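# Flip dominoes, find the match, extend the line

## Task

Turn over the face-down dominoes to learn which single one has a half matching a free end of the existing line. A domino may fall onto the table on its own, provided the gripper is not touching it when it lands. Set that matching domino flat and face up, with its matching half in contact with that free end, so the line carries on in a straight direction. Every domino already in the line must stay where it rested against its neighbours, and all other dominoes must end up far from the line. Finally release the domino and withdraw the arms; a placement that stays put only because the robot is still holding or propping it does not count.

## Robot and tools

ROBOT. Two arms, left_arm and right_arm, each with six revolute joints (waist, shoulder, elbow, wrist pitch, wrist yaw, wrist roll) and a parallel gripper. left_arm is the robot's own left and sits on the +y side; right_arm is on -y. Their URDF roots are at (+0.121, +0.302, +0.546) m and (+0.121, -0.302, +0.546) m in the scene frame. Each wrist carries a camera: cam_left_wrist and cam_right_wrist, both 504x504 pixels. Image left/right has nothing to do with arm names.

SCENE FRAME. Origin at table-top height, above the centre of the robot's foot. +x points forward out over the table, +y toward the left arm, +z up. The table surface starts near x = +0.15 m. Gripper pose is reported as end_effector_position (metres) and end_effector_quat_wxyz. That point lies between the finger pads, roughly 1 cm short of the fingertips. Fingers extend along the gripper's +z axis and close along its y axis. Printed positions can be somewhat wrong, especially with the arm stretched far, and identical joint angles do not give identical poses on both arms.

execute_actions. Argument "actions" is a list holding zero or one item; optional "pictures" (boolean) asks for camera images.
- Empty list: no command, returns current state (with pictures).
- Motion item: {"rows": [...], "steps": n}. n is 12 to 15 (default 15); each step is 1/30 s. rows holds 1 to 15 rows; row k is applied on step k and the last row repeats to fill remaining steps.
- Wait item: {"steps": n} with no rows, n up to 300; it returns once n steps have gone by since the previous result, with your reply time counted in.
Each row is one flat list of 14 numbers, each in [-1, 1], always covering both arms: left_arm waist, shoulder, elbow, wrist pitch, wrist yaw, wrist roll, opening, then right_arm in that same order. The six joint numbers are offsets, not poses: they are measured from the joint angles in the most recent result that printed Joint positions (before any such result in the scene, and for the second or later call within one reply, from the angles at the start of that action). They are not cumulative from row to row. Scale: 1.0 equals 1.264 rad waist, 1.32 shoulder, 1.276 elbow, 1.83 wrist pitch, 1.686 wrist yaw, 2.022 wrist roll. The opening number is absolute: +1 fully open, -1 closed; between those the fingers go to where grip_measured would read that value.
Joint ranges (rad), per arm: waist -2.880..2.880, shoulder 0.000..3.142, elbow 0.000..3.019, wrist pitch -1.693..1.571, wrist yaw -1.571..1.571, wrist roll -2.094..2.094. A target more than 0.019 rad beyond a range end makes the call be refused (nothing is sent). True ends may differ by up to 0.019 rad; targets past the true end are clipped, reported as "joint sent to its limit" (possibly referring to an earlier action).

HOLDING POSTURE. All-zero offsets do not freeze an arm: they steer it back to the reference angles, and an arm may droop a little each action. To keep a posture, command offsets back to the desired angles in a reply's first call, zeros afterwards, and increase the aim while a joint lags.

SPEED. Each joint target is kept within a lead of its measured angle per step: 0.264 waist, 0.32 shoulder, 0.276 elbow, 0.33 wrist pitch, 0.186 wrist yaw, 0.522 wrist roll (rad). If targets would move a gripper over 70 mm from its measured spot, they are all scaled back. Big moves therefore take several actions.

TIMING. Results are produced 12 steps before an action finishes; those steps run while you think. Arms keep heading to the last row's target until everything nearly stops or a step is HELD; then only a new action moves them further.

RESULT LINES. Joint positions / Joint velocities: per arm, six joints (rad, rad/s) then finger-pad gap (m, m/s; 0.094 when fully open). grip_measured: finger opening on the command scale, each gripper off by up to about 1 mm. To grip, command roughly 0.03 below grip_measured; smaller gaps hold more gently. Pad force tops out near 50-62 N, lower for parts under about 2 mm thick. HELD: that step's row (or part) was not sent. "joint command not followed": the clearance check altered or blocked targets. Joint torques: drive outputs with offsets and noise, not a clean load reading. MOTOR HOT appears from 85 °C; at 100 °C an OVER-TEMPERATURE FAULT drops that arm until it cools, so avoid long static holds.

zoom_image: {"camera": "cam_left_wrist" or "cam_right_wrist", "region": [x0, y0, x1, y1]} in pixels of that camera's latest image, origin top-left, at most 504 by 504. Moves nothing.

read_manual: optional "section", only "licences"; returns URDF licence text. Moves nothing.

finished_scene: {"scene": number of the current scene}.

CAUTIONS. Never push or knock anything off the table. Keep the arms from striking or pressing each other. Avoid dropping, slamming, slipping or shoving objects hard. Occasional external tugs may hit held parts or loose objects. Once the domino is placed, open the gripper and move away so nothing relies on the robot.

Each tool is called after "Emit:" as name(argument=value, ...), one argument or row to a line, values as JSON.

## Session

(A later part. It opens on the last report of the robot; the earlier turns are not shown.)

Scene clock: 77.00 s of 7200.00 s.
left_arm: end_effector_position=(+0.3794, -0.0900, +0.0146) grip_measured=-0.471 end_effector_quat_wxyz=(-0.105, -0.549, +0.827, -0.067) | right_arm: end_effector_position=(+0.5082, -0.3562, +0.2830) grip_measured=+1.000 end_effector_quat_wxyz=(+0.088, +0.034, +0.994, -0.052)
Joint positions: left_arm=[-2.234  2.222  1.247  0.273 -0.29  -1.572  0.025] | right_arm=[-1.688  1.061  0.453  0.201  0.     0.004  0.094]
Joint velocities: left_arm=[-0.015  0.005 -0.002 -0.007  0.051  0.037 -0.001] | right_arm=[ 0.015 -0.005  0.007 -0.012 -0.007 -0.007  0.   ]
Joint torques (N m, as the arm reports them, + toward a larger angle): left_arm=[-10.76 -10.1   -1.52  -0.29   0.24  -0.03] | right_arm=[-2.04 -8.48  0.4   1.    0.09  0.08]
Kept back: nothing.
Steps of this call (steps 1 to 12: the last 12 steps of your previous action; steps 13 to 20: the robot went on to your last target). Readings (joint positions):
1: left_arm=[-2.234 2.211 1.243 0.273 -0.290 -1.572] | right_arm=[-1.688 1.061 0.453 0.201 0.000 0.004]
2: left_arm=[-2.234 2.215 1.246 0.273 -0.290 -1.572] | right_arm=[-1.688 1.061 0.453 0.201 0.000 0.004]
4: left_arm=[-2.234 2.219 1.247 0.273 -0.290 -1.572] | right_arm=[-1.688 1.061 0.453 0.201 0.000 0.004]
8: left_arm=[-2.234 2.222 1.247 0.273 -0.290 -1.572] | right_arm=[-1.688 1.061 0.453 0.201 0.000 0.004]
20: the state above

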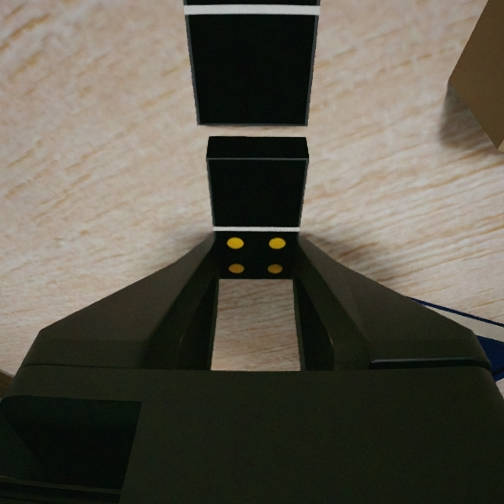

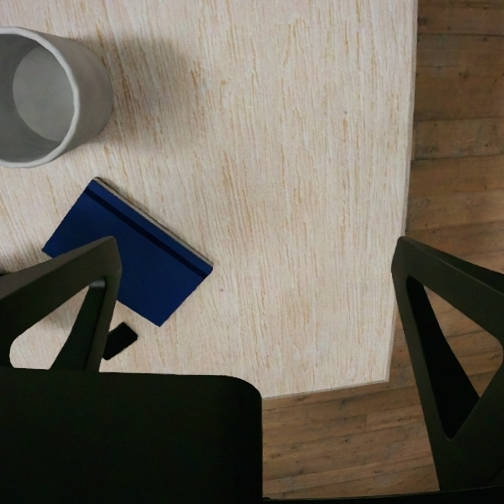

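Emit:
execute_actions(
  actions=[
    {"rows":[[0,0,0,-0.009,-0.008,0,-0.51,0,0,0,0,0,0,1],[0,0,0,-0.009,-0.016,0,-0.51,0,0,0,0,0,0,1],[0,0,0,-0.009,-0.024,0,-0.51,0,0,0,0,0,0,1]]},
  ],
)

Emit:
execute_actions(
  actions=[
    {"steps":18},
  ],
  pictures=true,
)

Emit:
zoom_image(
  camera="cam_left_wrist",
  region=[150,0,360,240],
)

Scene clock: 77.53 s of 7200.00 s.
left_arm: end_effector_position=(+0.3807, -0.0861, +0.0136) grip_measured=-0.471 end_effector_quat_wxyz=(-0.095, -0.549, +0.828, -0.060) | right_arm: end_effector_position=(+0.5082, -0.3562, +0.2830) grip_measured=+1.000 end_effector_quat_wxyz=(+0.088, +0.034, +0.994, -0.052)
Joint positions: left_arm=[-2.234  2.222  1.247  0.272 -0.314 -1.572  0.025] | right_arm=[-1.688  1.061  0.453  0.201  0.     0.004  0.094]
Joint velocities: left_arm=[-0.005  0.005  0.007 -0.017 -0.125 -0.007 -0.001] | right_arm=[-0.005  0.005  0.012 -0.022 -0.037 -0.037  0.   ]
Joint torques (N m, as the arm reports them, + toward a larger angle): left_arm=[-10.71 -11.58  -1.63  -0.48  -0.18  -0.03] | right_arm=[-2.21 -8.36  0.44  0.88  0.07  0.09]
Steps of this call (steps 1 to 13: the robot went on to your last target; steps 14 to 16: the first 3 steps of this action). Readings (joint positions):
14: left_arm=[-2.234 2.222 1.247 0.272 -0.295 -1.572] | right_arm=[-1.688 1.061 0.453 0.201 0.000 0.004]
15: left_arm=[-2.234 2.222 1.247 0.272 -0.305 -1.572] | right_arm=[-1.688 1.061 0.453 0.201 0.000 0.004]
16: the state above

Scene clock: 78.13 s of 7200.00 s.
left_arm: end_effector_position=(+0.3808, -0.0853, +0.0136) grip_measured=-0.471 end_effector_quat_wxyz=(-0.092, -0.549, +0.828, -0.058) | right_arm: end_effector_position=(+0.5082, -0.3562, +0.2830) grip_measured=+1.000 end_effector_quat_wxyz=(+0.088, +0.034, +0.994, -0.052)
Joint positions: left_arm=[-2.234  2.222  1.247  0.271 -0.322 -1.572  0.025] | right_arm=[-1.688  1.061  0.453  0.201  0.     0.004  0.094]
Joint velocities: left_arm=[ 0.005 -0.015 -0.022 -0.012 -0.066 -0.022 -0.   ] | right_arm=[-0.005 -0.015 -0.002 -0.007  0.022  0.022  0.   ]
Joint torques (N m, as the arm reports them, + toward a larger angle): left_arm=[-10.37 -12.2   -1.91  -0.86  -0.16  -0.04] | right_arm=[-2.08 -8.3   0.53  0.91  0.07  0.07]
Kept back: nothing.
Steps of this call (steps 1 to 12: the last 12 steps of your previous action; steps 13 to 15: the robot went on to your last target; steps 16 to 18: nothing new was sent). Readings (joint positions):
1: left_arm=[-2.234 2.222 1.247 0.271 -0.319 -1.572] | right_arm=[-1.688 1.061 0.453 0.201 0.000 0.004]
2: left_arm=[-2.234 2.222 1.247 0.271 -0.321 -1.572] | right_arm=[-1.688 1.061 0.453 0.201 0.000 0.004]
4: left_arm=[-2.234 2.222 1.247 0.271 -0.322 -1.572] | right_arm=[-1.688 1.061 0.453 0.201 0.000 0.004]
8: left_arm=[-2.234 2.222 1.247 0.271 -0.322 -1.572] | right_arm=[-1.688 1.061 0.453 0.201 0.000 0.004]
18: the state above
All arms were judged still, so your last target was given up. Only a new action makes them travel on or press farther. Fingers that are still opening or closing keep moving.

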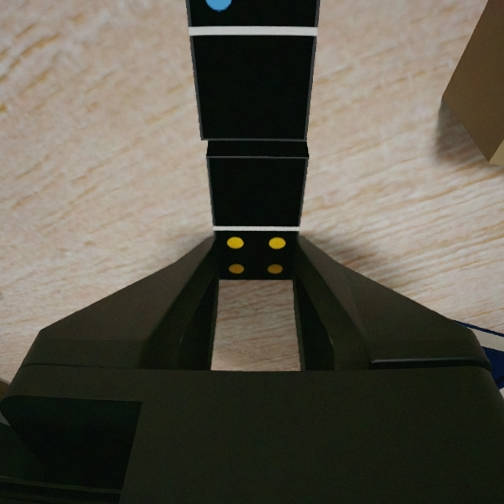

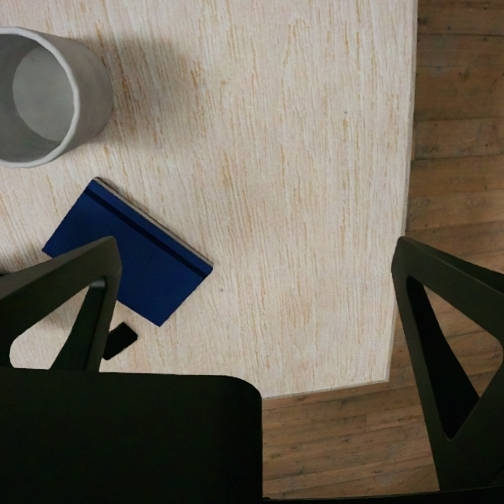

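Region (150, 0, 360, 240) of cam_left_wrist's 504x504 image, scaled by 2.100, with more detail than that image has; it fills the left 441 columns of this view, and the rest is white.

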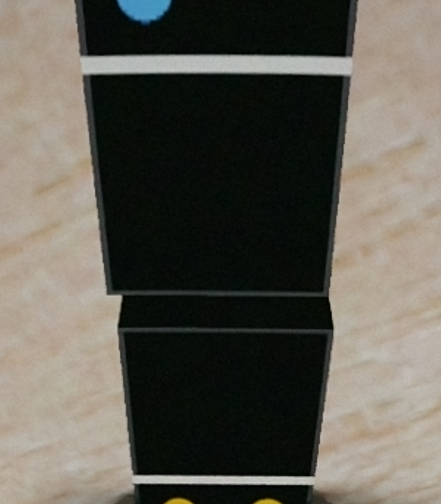

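Emit:
execute_actions(
  actions=[
    {"rows":[[0,0,0,0,0,0,-0.35,0,0,0,0,0,0,1],[0,0,0,0,0,0,-0.35,0,0,0,0,0,0,1],[0,0,0,-0.01,0,0,-0.35,0,0,0,0,0,0,1],[0,0,0,-0.01,0,0,-0.35,0,0,0,0,0,0,1],[0,0,0,-0.01,0,0,-0.35,0,0,0,0,0,0,1],[0,0,0,-0.01,0,0,-0.35,0,0,0,0,0,0,1],[0,0,0,-0.01,0,0,-0.35,0,0,0,0,0,0,1],[0,0,0,-0.01,0,0,-0.44,0,0,0,0,0,0,1],[0,0,0,-0.01,0,0,-0.49,0,0,0,0,0,0,1]]},
  ],
)

Emit:
execute_actions(
  actions=[
    {"steps":18},
  ],
  pictures=true,
)

Emit:
zoom_image(
  camera="cam_left_wrist",
  region=[150,0,360,240],
)

Scene clock: 78.80 s of 7200.00 s.
left_arm: end_effector_position=(+0.3806, -0.0852, +0.0136) grip_measured=-0.354 end_effector_quat_wxyz=(-0.093, -0.549, +0.829, -0.057) | right_arm: end_effector_position=(+0.5082, -0.3562, +0.2830) grip_measured=+1.000 end_effector_quat_wxyz=(+0.088, +0.034, +0.994, -0.052)
Joint positions: left_arm=[-2.234  2.222  1.247  0.27  -0.322 -1.572  0.03 ] | right_arm=[-1.688  1.061  0.453  0.201  0.     0.004  0.094]
Joint velocities: left_arm=[-0.005 -0.005 -0.002 -0.066  0.007 -0.007  0.005] | right_arm=[-0.005 -0.005 -0.007  0.007  0.051 -0.022  0.   ]
Joint torques (N m, as the arm reports them, + toward a larger angle): left_arm=[-10.93 -12.19  -1.85  -0.89   0.21  -0.04] | right_arm=[-1.96 -8.81  0.49  0.9   0.06  0.07]
Steps of this call (steps 1 to 17: nothing new was sent; steps 18 to 20: the first 3 steps of this action). Readings (joint positions):
18: left_arm=[-2.234 2.222 1.247 0.271 -0.322 -1.572] | right_arm=[-1.688 1.061 0.453 0.201 0.000 0.004]
19: left_arm=[-2.234 2.222 1.247 0.271 -0.322 -1.572] | right_arm=[-1.688 1.061 0.453 0.201 0.000 0.004]
20: the state above

Scene clock: 79.40 s of 7200.00 s.
left_arm: end_effector_position=(+0.3799, -0.0849, +0.0136) grip_measured=-0.465 end_effector_quat_wxyz=(-0.093, -0.549, +0.829, -0.056) | right_arm: end_effector_position=(+0.5082, -0.3562, +0.2830) grip_measured=+1.000 end_effector_quat_wxyz=(+0.088, +0.034, +0.994, -0.052)
Joint positions: left_arm=[-2.234  2.222  1.247  0.266 -0.322 -1.572  0.025] | right_arm=[-1.688  1.061  0.453  0.201  0.     0.004  0.094]
Joint velocities: left_arm=[-0.005 -0.005 -0.002  0.007 -0.037  0.037 -0.002] | right_arm=[-0.015 -0.015  0.012  0.002  0.051  0.007  0.   ]
Joint torques (N m, as the arm reports them, + toward a larger angle): left_arm=[-11.44 -11.45  -1.87  -0.84   0.2   -0.03] | right_arm=[-2.24 -8.68  0.38  0.88  0.09  0.08]
Kept back: nothing.
Steps of this call (steps 1 to 12: the last 12 steps of your previous action; steps 13 to 15: the robot went on to your last target; steps 16 to 18: nothing new was sent). Readings (joint positions):
1: left_arm=[-2.234 2.222 1.247 0.269 -0.322 -1.572] | right_arm=[-1.688 1.061 0.453 0.201 0.000 0.004]
2: left_arm=[-2.234 2.222 1.247 0.268 -0.322 -1.572] | right_arm=[-1.688 1.061 0.453 0.201 0.000 0.004]
4: left_arm=[-2.234 2.222 1.247 0.267 -0.322 -1.572] | right_arm=[-1.688 1.061 0.453 0.201 0.000 0.004]
8: left_arm=[-2.234 2.222 1.247 0.266 -0.322 -1.572] | right_arm=[-1.688 1.061 0.453 0.201 0.000 0.004]
18: the state above
All arms were judged still, so your last target was given up. Only a new action makes them travel on or press farther. Fingers that are still opening or closing keep moving.

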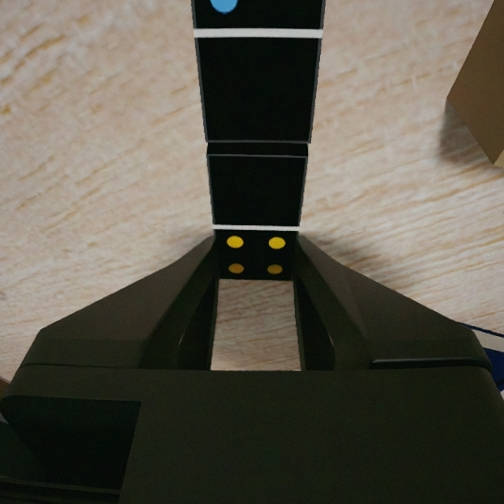

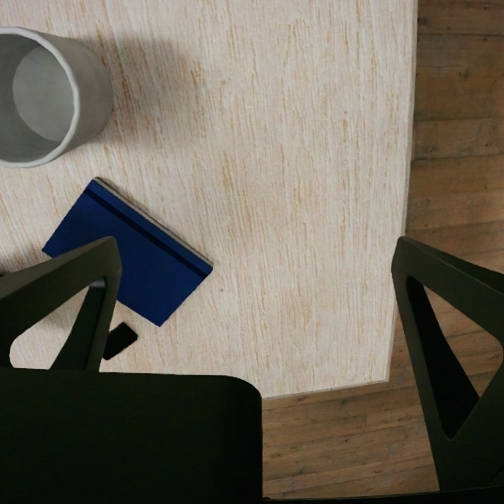

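Region (150, 0, 360, 240) of cam_left_wrist's 504x504 image, scaled by 2.100, with more detail than that image has; it fills the left 441 columns of this view, and the rest is white.

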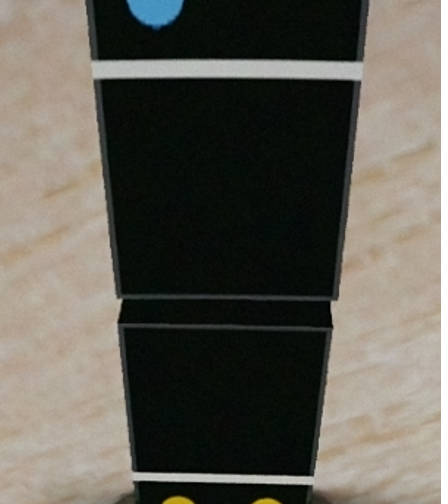

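Gap ≈3.5 mm.

Emit:
execute_actions(
  actions=[
    {"rows":[[0,0,0,0,-0.008,0,-0.49,0,0,0,0,0,0,1],[0,0,0,0,-0.016,0,-0.49,0,0,0,0,0,0,1],[0,0,0,0,-0.016,0,-0.49,0,0,0,0,0,0,1],[0,0,0,0,-0.016,0,-0.49,0,0,0,0,0,0,1],[0,0,0,0,-0.016,0,-0.49,0,0,0,0,0,0,1],[0,0,0,0,-0.016,0,-0.49,0,0,0,0,0,0,1],[0,0,0,0,-0.016,0,-0.49,0,0,0,0,0,0,1],[0,0,0,0,-0.016,0,-0.49,0,0,0,0,0,0,1],[0,0,0,0,-0.016,0,-0.35,0,0,0,0,0,0,1]]},
  ],
)

Emit:
execute_actions(
  actions=[
    {"steps":18},
  ],
  pictures=true,
)

Emit:
zoom_image(
  camera="cam_left_wrist",
  region=[150,0,360,240],
)

Scene clock: 80.17 s of 7200.00 s.
left_arm: end_effector_position=(+0.3807, -0.0829, +0.0133) grip_measured=-0.465 end_effector_quat_wxyz=(-0.087, -0.549, +0.830, -0.052) | right_arm: end_effector_position=(+0.5082, -0.3562, +0.2830) grip_measured=+1.000 end_effector_quat_wxyz=(+0.088, +0.034, +0.994, -0.052)
Joint positions: left_arm=[-2.235  2.222  1.247  0.266 -0.337 -1.572  0.025] | right_arm=[-1.688  1.061  0.453  0.201  0.     0.004  0.094]
Joint velocities: left_arm=[-0.015 -0.005 -0.007 -0.002 -0.139 -0.051  0.001] | right_arm=[-0.005  0.005  0.012 -0.017  0.007  0.007  0.   ]
Joint torques (N m, as the arm reports them, + toward a larger angle): left_arm=[-10.97 -11.67  -2.05  -0.33  -0.15  -0.06] | right_arm=[-2.08 -8.76  0.42  0.86  0.07  0.09]
Steps of this call (steps 1 to 20: nothing new was sent; steps 21 to 23: the first 3 steps of this action). Readings (joint positions):
21: left_arm=[-2.234 2.222 1.247 0.266 -0.326 -1.572] | right_arm=[-1.688 1.061 0.453 0.201 0.000 0.004]
22: left_arm=[-2.234 2.222 1.247 0.266 -0.334 -1.572] | right_arm=[-1.688 1.061 0.453 0.201 0.000 0.004]
23: the state above

Scene clock: 80.77 s of 7200.00 s.
left_arm: end_effector_position=(+0.3812, -0.0818, +0.0131) grip_measured=-0.352 end_effector_quat_wxyz=(-0.084, -0.549, +0.830, -0.050) | right_arm: end_effector_position=(+0.5082, -0.3562, +0.2830) grip_measured=+1.000 end_effector_quat_wxyz=(+0.088, +0.034, +0.994, -0.052)
Joint positions: left_arm=[-2.236  2.222  1.247  0.266 -0.346 -1.572  0.03 ] | right_arm=[-1.688  1.061  0.453  0.201  0.     0.004  0.094]
Joint velocities: left_arm=[-0.005 -0.005 -0.002 -0.002 -0.051 -0.037  0.   ] | right_arm=[ 0.005  0.005 -0.002 -0.002 -0.022 -0.007  0.   ]
Joint torques (N m, as the arm reports them, + toward a larger angle): left_arm=[-11.44 -11.57  -1.59  -0.3    0.1   -0.04] | right_arm=[-2.06 -8.49  0.41  0.96  0.06  0.07]
Kept back: nothing.
Steps of this call (steps 1 to 12: the last 12 steps of your previous action; steps 13 to 15: the robot went on to your last target; steps 16 to 18: nothing new was sent). Readings (joint positions):
1: left_arm=[-2.236 2.222 1.247 0.266 -0.339 -1.572] | right_arm=[-1.688 1.061 0.453 0.201 0.000 0.004]
2: left_arm=[-2.236 2.222 1.247 0.266 -0.340 -1.572] | right_arm=[-1.688 1.061 0.453 0.201 0.000 0.004]
4: left_arm=[-2.236 2.222 1.247 0.266 -0.340 -1.572] | right_arm=[-1.688 1.061 0.453 0.201 0.000 0.004]
8: left_arm=[-2.236 2.222 1.247 0.266 -0.346 -1.572] | right_arm=[-1.688 1.061 0.453 0.201 0.000 0.004]
18: the state above
All arms were judged still, so your last target was given up. Only a new action makes them travel on or press farther. Fingers that are still opening or closing keep moving.

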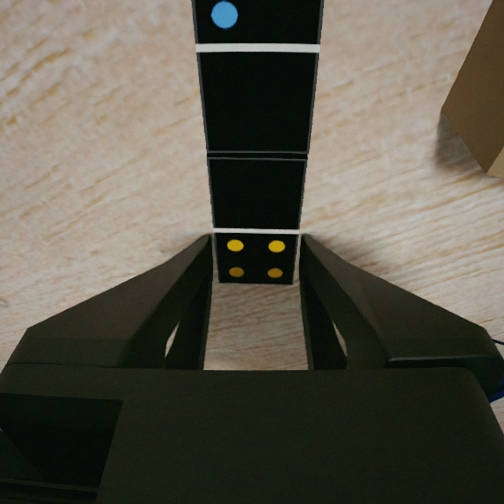

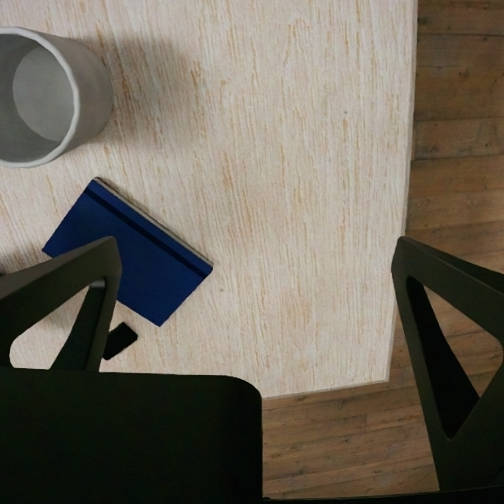

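Region (150, 0, 360, 240) of cam_left_wrist's 504x504 image, scaled by 2.100, with more detail than that image has; it fills the left 441 columns of this view, and the rest is white.

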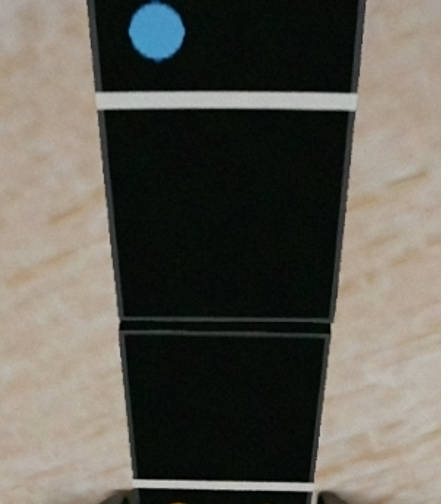

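About 1 mm more.

Emit:
execute_actions(
  actions=[
    {"rows":[[0,0,0,0,0,0,-0.44,0,0,0,0,0,0,1],[0,0,0,0,0,0,-0.49,0,0,0,0,0,0,1],[0,0,0,0,0,0,-0.49,0,0,0,0,0,0,1],[0,0,0,0,0,0,-0.49,0,0,0,0,0,0,1],[0,0,0,0,0,0,-0.49,0,0,0,0,0,0,1],[0,0,0,0,-0.011,0,-0.49,0,0,0,0,0,0,1],[0,0,0,0,-0.011,0,-0.49,0,0,0,0,0,0,1],[0,0,0,0,-0.011,0,-0.49,0,0,0,0,0,0,1],[0,0,0,0,-0.011,0,-0.49,0,0,0,0,0,0,1],[0,0,0,0,-0.011,0,-0.49,0,0,0,0,0,0,1],[0,0,0,0,-0.011,0,-0.49,0,0,0,0,0,0,1],[0,0,0,0,-0.011,0,-0.49,0,0,0,0,0,0,1],[0,0,0,0,-0.011,0,0.1,0,0,0,0,0,0,1]]},
  ],
)

Emit:
execute_actions(
  actions=[
    {"steps":20},
  ],
  pictures=true,
)

Emit:
zoom_image(
  camera="cam_left_wrist",
  region=[150,0,360,240],
)

Scene clock: 81.67 s of 7200.00 s.
left_arm: end_effector_position=(+0.3812, -0.0818, +0.0131) grip_measured=-0.463 end_effector_quat_wxyz=(-0.084, -0.549, +0.830, -0.050) | right_arm: end_effector_position=(+0.5082, -0.3562, +0.2830) grip_measured=+1.000 end_effector_quat_wxyz=(+0.088, +0.034, +0.994, -0.052)
Joint positions: left_arm=[-2.236  2.222  1.247  0.266 -0.346 -1.572  0.025] | right_arm=[-1.688  1.061  0.453  0.201  0.     0.004  0.094]
Joint velocities: left_arm=[-0.005 -0.005 -0.002  0.012 -0.007 -0.081  0.   ] | right_arm=[-0.015 -0.005  0.002  0.002 -0.007 -0.022  0.   ]
Joint torques (N m, as the arm reports them, + toward a larger angle): left_arm=[-11.61 -11.73  -1.92  -0.44   0.21  -0.04] | right_arm=[-2.14 -8.55  0.53  1.    0.07  0.05]
Steps of this call (steps 1 to 24: nothing new was sent; steps 25 to 27: the first 3 steps of this action). Readings (joint positions):
25: left_arm=[-2.236 2.222 1.247 0.266 -0.346 -1.572] | right_arm=[-1.688 1.061 0.453 0.201 0.000 0.004]
26: left_arm=[-2.236 2.222 1.247 0.266 -0.346 -1.572] | right_arm=[-1.688 1.061 0.453 0.201 0.000 0.004]
27: the state above

Scene clock: 82.33 s of 7200.00 s.
left_arm: end_effector_position=(+0.3823, -0.0793, +0.0126) grip_measured=+0.098 end_effector_quat_wxyz=(-0.077, -0.549, +0.831, -0.045) | right_arm: end_effector_position=(+0.5082, -0.3562, +0.2830) grip_measured=+1.000 end_effector_quat_wxyz=(+0.088, +0.034, +0.994, -0.052)
Joint positions: left_arm=[-2.236  2.222  1.247  0.266 -0.362 -1.572  0.052] | right_arm=[-1.688  1.061  0.453  0.201  0.     0.004  0.094]
Joint velocities: left_arm=[ 0.005 -0.024 -0.002  0.007 -0.022 -0.051 -0.001] | right_arm=[-0.005 -0.005 -0.022  0.007  0.007 -0.051  0.   ]
Joint torques (N m, as the arm reports them, + toward a larger angle): left_arm=[-11.39 -11.94  -1.81  -0.27   0.05  -0.07] | right_arm=[-1.72 -8.51  0.36  0.95  0.08  0.09]
Kept back: nothing.
Steps of this call (steps 1 to 12: the last 12 steps of your previous action; steps 13 to 20: the robot went on to your last target). Readings (joint positions):
1: left_arm=[-2.236 2.222 1.247 0.266 -0.346 -1.572] | right_arm=[-1.688 1.061 0.453 0.201 0.000 0.004]
2: left_arm=[-2.236 2.222 1.247 0.266 -0.346 -1.572] | right_arm=[-1.688 1.061 0.453 0.201 0.000 0.004]
4: left_arm=[-2.236 2.222 1.247 0.266 -0.357 -1.572] | right_arm=[-1.688 1.061 0.453 0.201 0.000 0.004]
8: left_arm=[-2.236 2.222 1.247 0.266 -0.358 -1.572] | right_arm=[-1.688 1.061 0.453 0.201 0.000 0.004]
20: the state above

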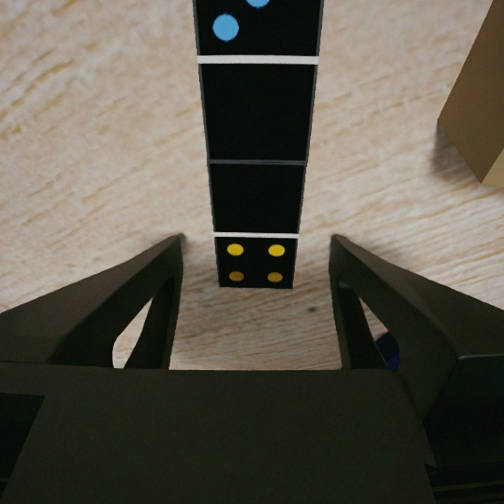

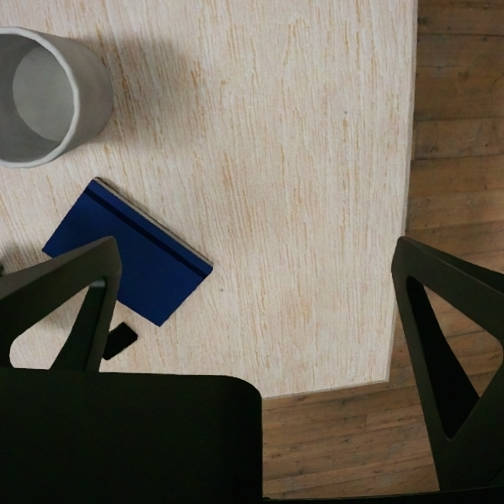

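Region (150, 0, 360, 240) of cam_left_wrist's 504x504 image, scaled by 2.100, with more detail than that image has; it fills the left 441 columns of this view, and the rest is white.

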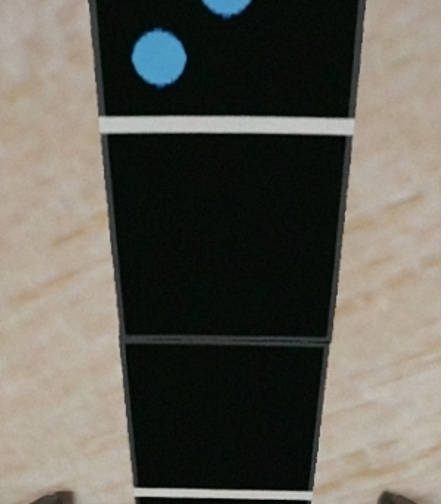

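Emit:
execute_actions(
  actions=[
    {"rows":[[0,-0.03,-0.03,0,0,0,0.5,0,0,0,0,0,0,1],[0,-0.06,-0.065,0,0,0,0.5,0,0,0,0,0,0,1],[0,-0.1,-0.11,0,0,0,0.5,0,0,0,0,0,0,1],[0,-0.15,-0.165,0,0,0,0.5,0,0,0,0,0,0,1],[0.03,-0.2,-0.22,0,-0.03,0,0.5,0,0,0,0,0,0,1],[0.06,-0.3,-0.33,0,-0.06,0,0.5,0,0,0,0,0,0,1],[0.1,-0.4,-0.44,0,-0.06,0,0.5,0,0,0,0,0,0,1]]},
  ],
)

Emit:
execute_actions(
  actions=[
    {"steps":30},
  ],
  pictures=true,
)

Scene clock: 83.13 s of 7200.00 s.
left_arm: end_effector_position=(+0.3812, -0.0719, +0.0234) grip_measured=+0.484 end_effector_quat_wxyz=(-0.079, -0.548, +0.832, -0.042) | right_arm: end_effector_position=(+0.5082, -0.3562, +0.2830) grip_measured=+1.000 end_effector_quat_wxyz=(+0.088, +0.034, +0.994, -0.052)
Joint positions: left_arm=[-2.236  2.192  1.208  0.266 -0.362 -1.572  0.07 ] | right_arm=[-1.688  1.061  0.453  0.201  0.     0.004  0.094]
Joint velocities: left_arm=[-0.005 -0.689 -0.95   0.007 -0.051 -0.037  0.029] | right_arm=[ 0.005 -0.005  0.012  0.017  0.081  0.007  0.   ]
Joint torques (N m, as the arm reports them, + toward a larger angle): left_arm=[-11.23 -16.77  -5.94  -0.28   0.16  -0.06] | right_arm=[-1.96 -8.43  0.4   0.89  0.08  0.08]
Steps of this call (steps 1 to 15: the robot went on to your last target; steps 16 to 21: nothing new was sent; steps 22 to 24: the first 3 steps of this action). Readings (joint positions):
22: left_arm=[-2.236 2.220 1.245 0.266 -0.362 -1.572] | right_arm=[-1.688 1.061 0.453 0.201 0.000 0.004]
23: left_arm=[-2.236 2.211 1.234 0.266 -0.362 -1.572] | right_arm=[-1.688 1.061 0.453 0.201 0.000 0.004]
24: the state above

Scene clock: 84.13 s of 7200.00 s.
left_arm: end_effector_position=(+0.4120, +0.1084, +0.1611) grip_measured=+0.498 end_effector_quat_wxyz=(-0.008, -0.579, +0.815, +0.032) | right_arm: end_effector_position=(+0.5082, -0.3562, +0.2830) grip_measured=+1.000 end_effector_quat_wxyz=(+0.088, +0.034, +0.994, -0.052)
Joint positions: left_arm=[-2.106  1.684  0.695  0.266 -0.466 -1.572  0.07 ] | right_arm=[-1.688  1.061  0.453  0.201  0.     0.004  0.094]
Joint velocities: left_arm=[-0.015 -0.005 -0.007 -0.007 -0.022  0.007  0.   ] | right_arm=[-0.015 -0.005 -0.012 -0.012 -0.037  0.037  0.   ]
Joint torques (N m, as the arm reports them, + toward a larger angle): left_arm=[-5.41 -9.59 -3.35 -0.3   0.1  -0.01] | right_arm=[-1.98 -8.87  0.46  0.99  0.08  0.08]
Kept back: nothing.
Steps of this call (steps 1 to 12: the last 12 steps of your previous action; steps 13 to 30: the robot went on to your last target). Readings (joint positions):
1: left_arm=[-2.236 2.160 1.166 0.266 -0.361 -1.572] | right_arm=[-1.688 1.061 0.453 0.201 0.000 0.004]
2: left_arm=[-2.236 2.116 1.111 0.266 -0.380 -1.572] | right_arm=[-1.688 1.061 0.453 0.201 0.000 0.004]
4: left_arm=[-2.231 2.015 0.999 0.266 -0.418 -1.572] | right_arm=[-1.688 1.061 0.453 0.201 0.000 0.004]
8: left_arm=[-2.188 1.793 0.805 0.266 -0.451 -1.572] | right_arm=[-1.688 1.061 0.453 0.201 0.000 0.004]
30: the state above

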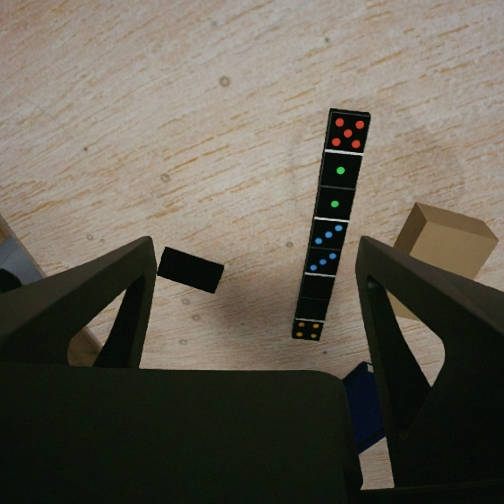

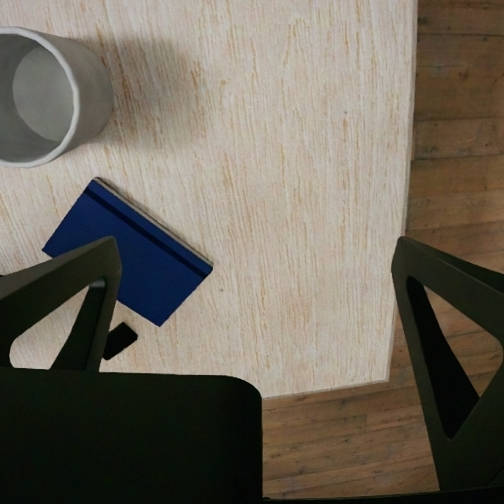

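The nearest loose domino is about 7 cm from the line and hasn't moved from its start position, so I'm leaving it.

Emit:
finished_scene(
  scene=2,
)

The scene is finished: the task was done.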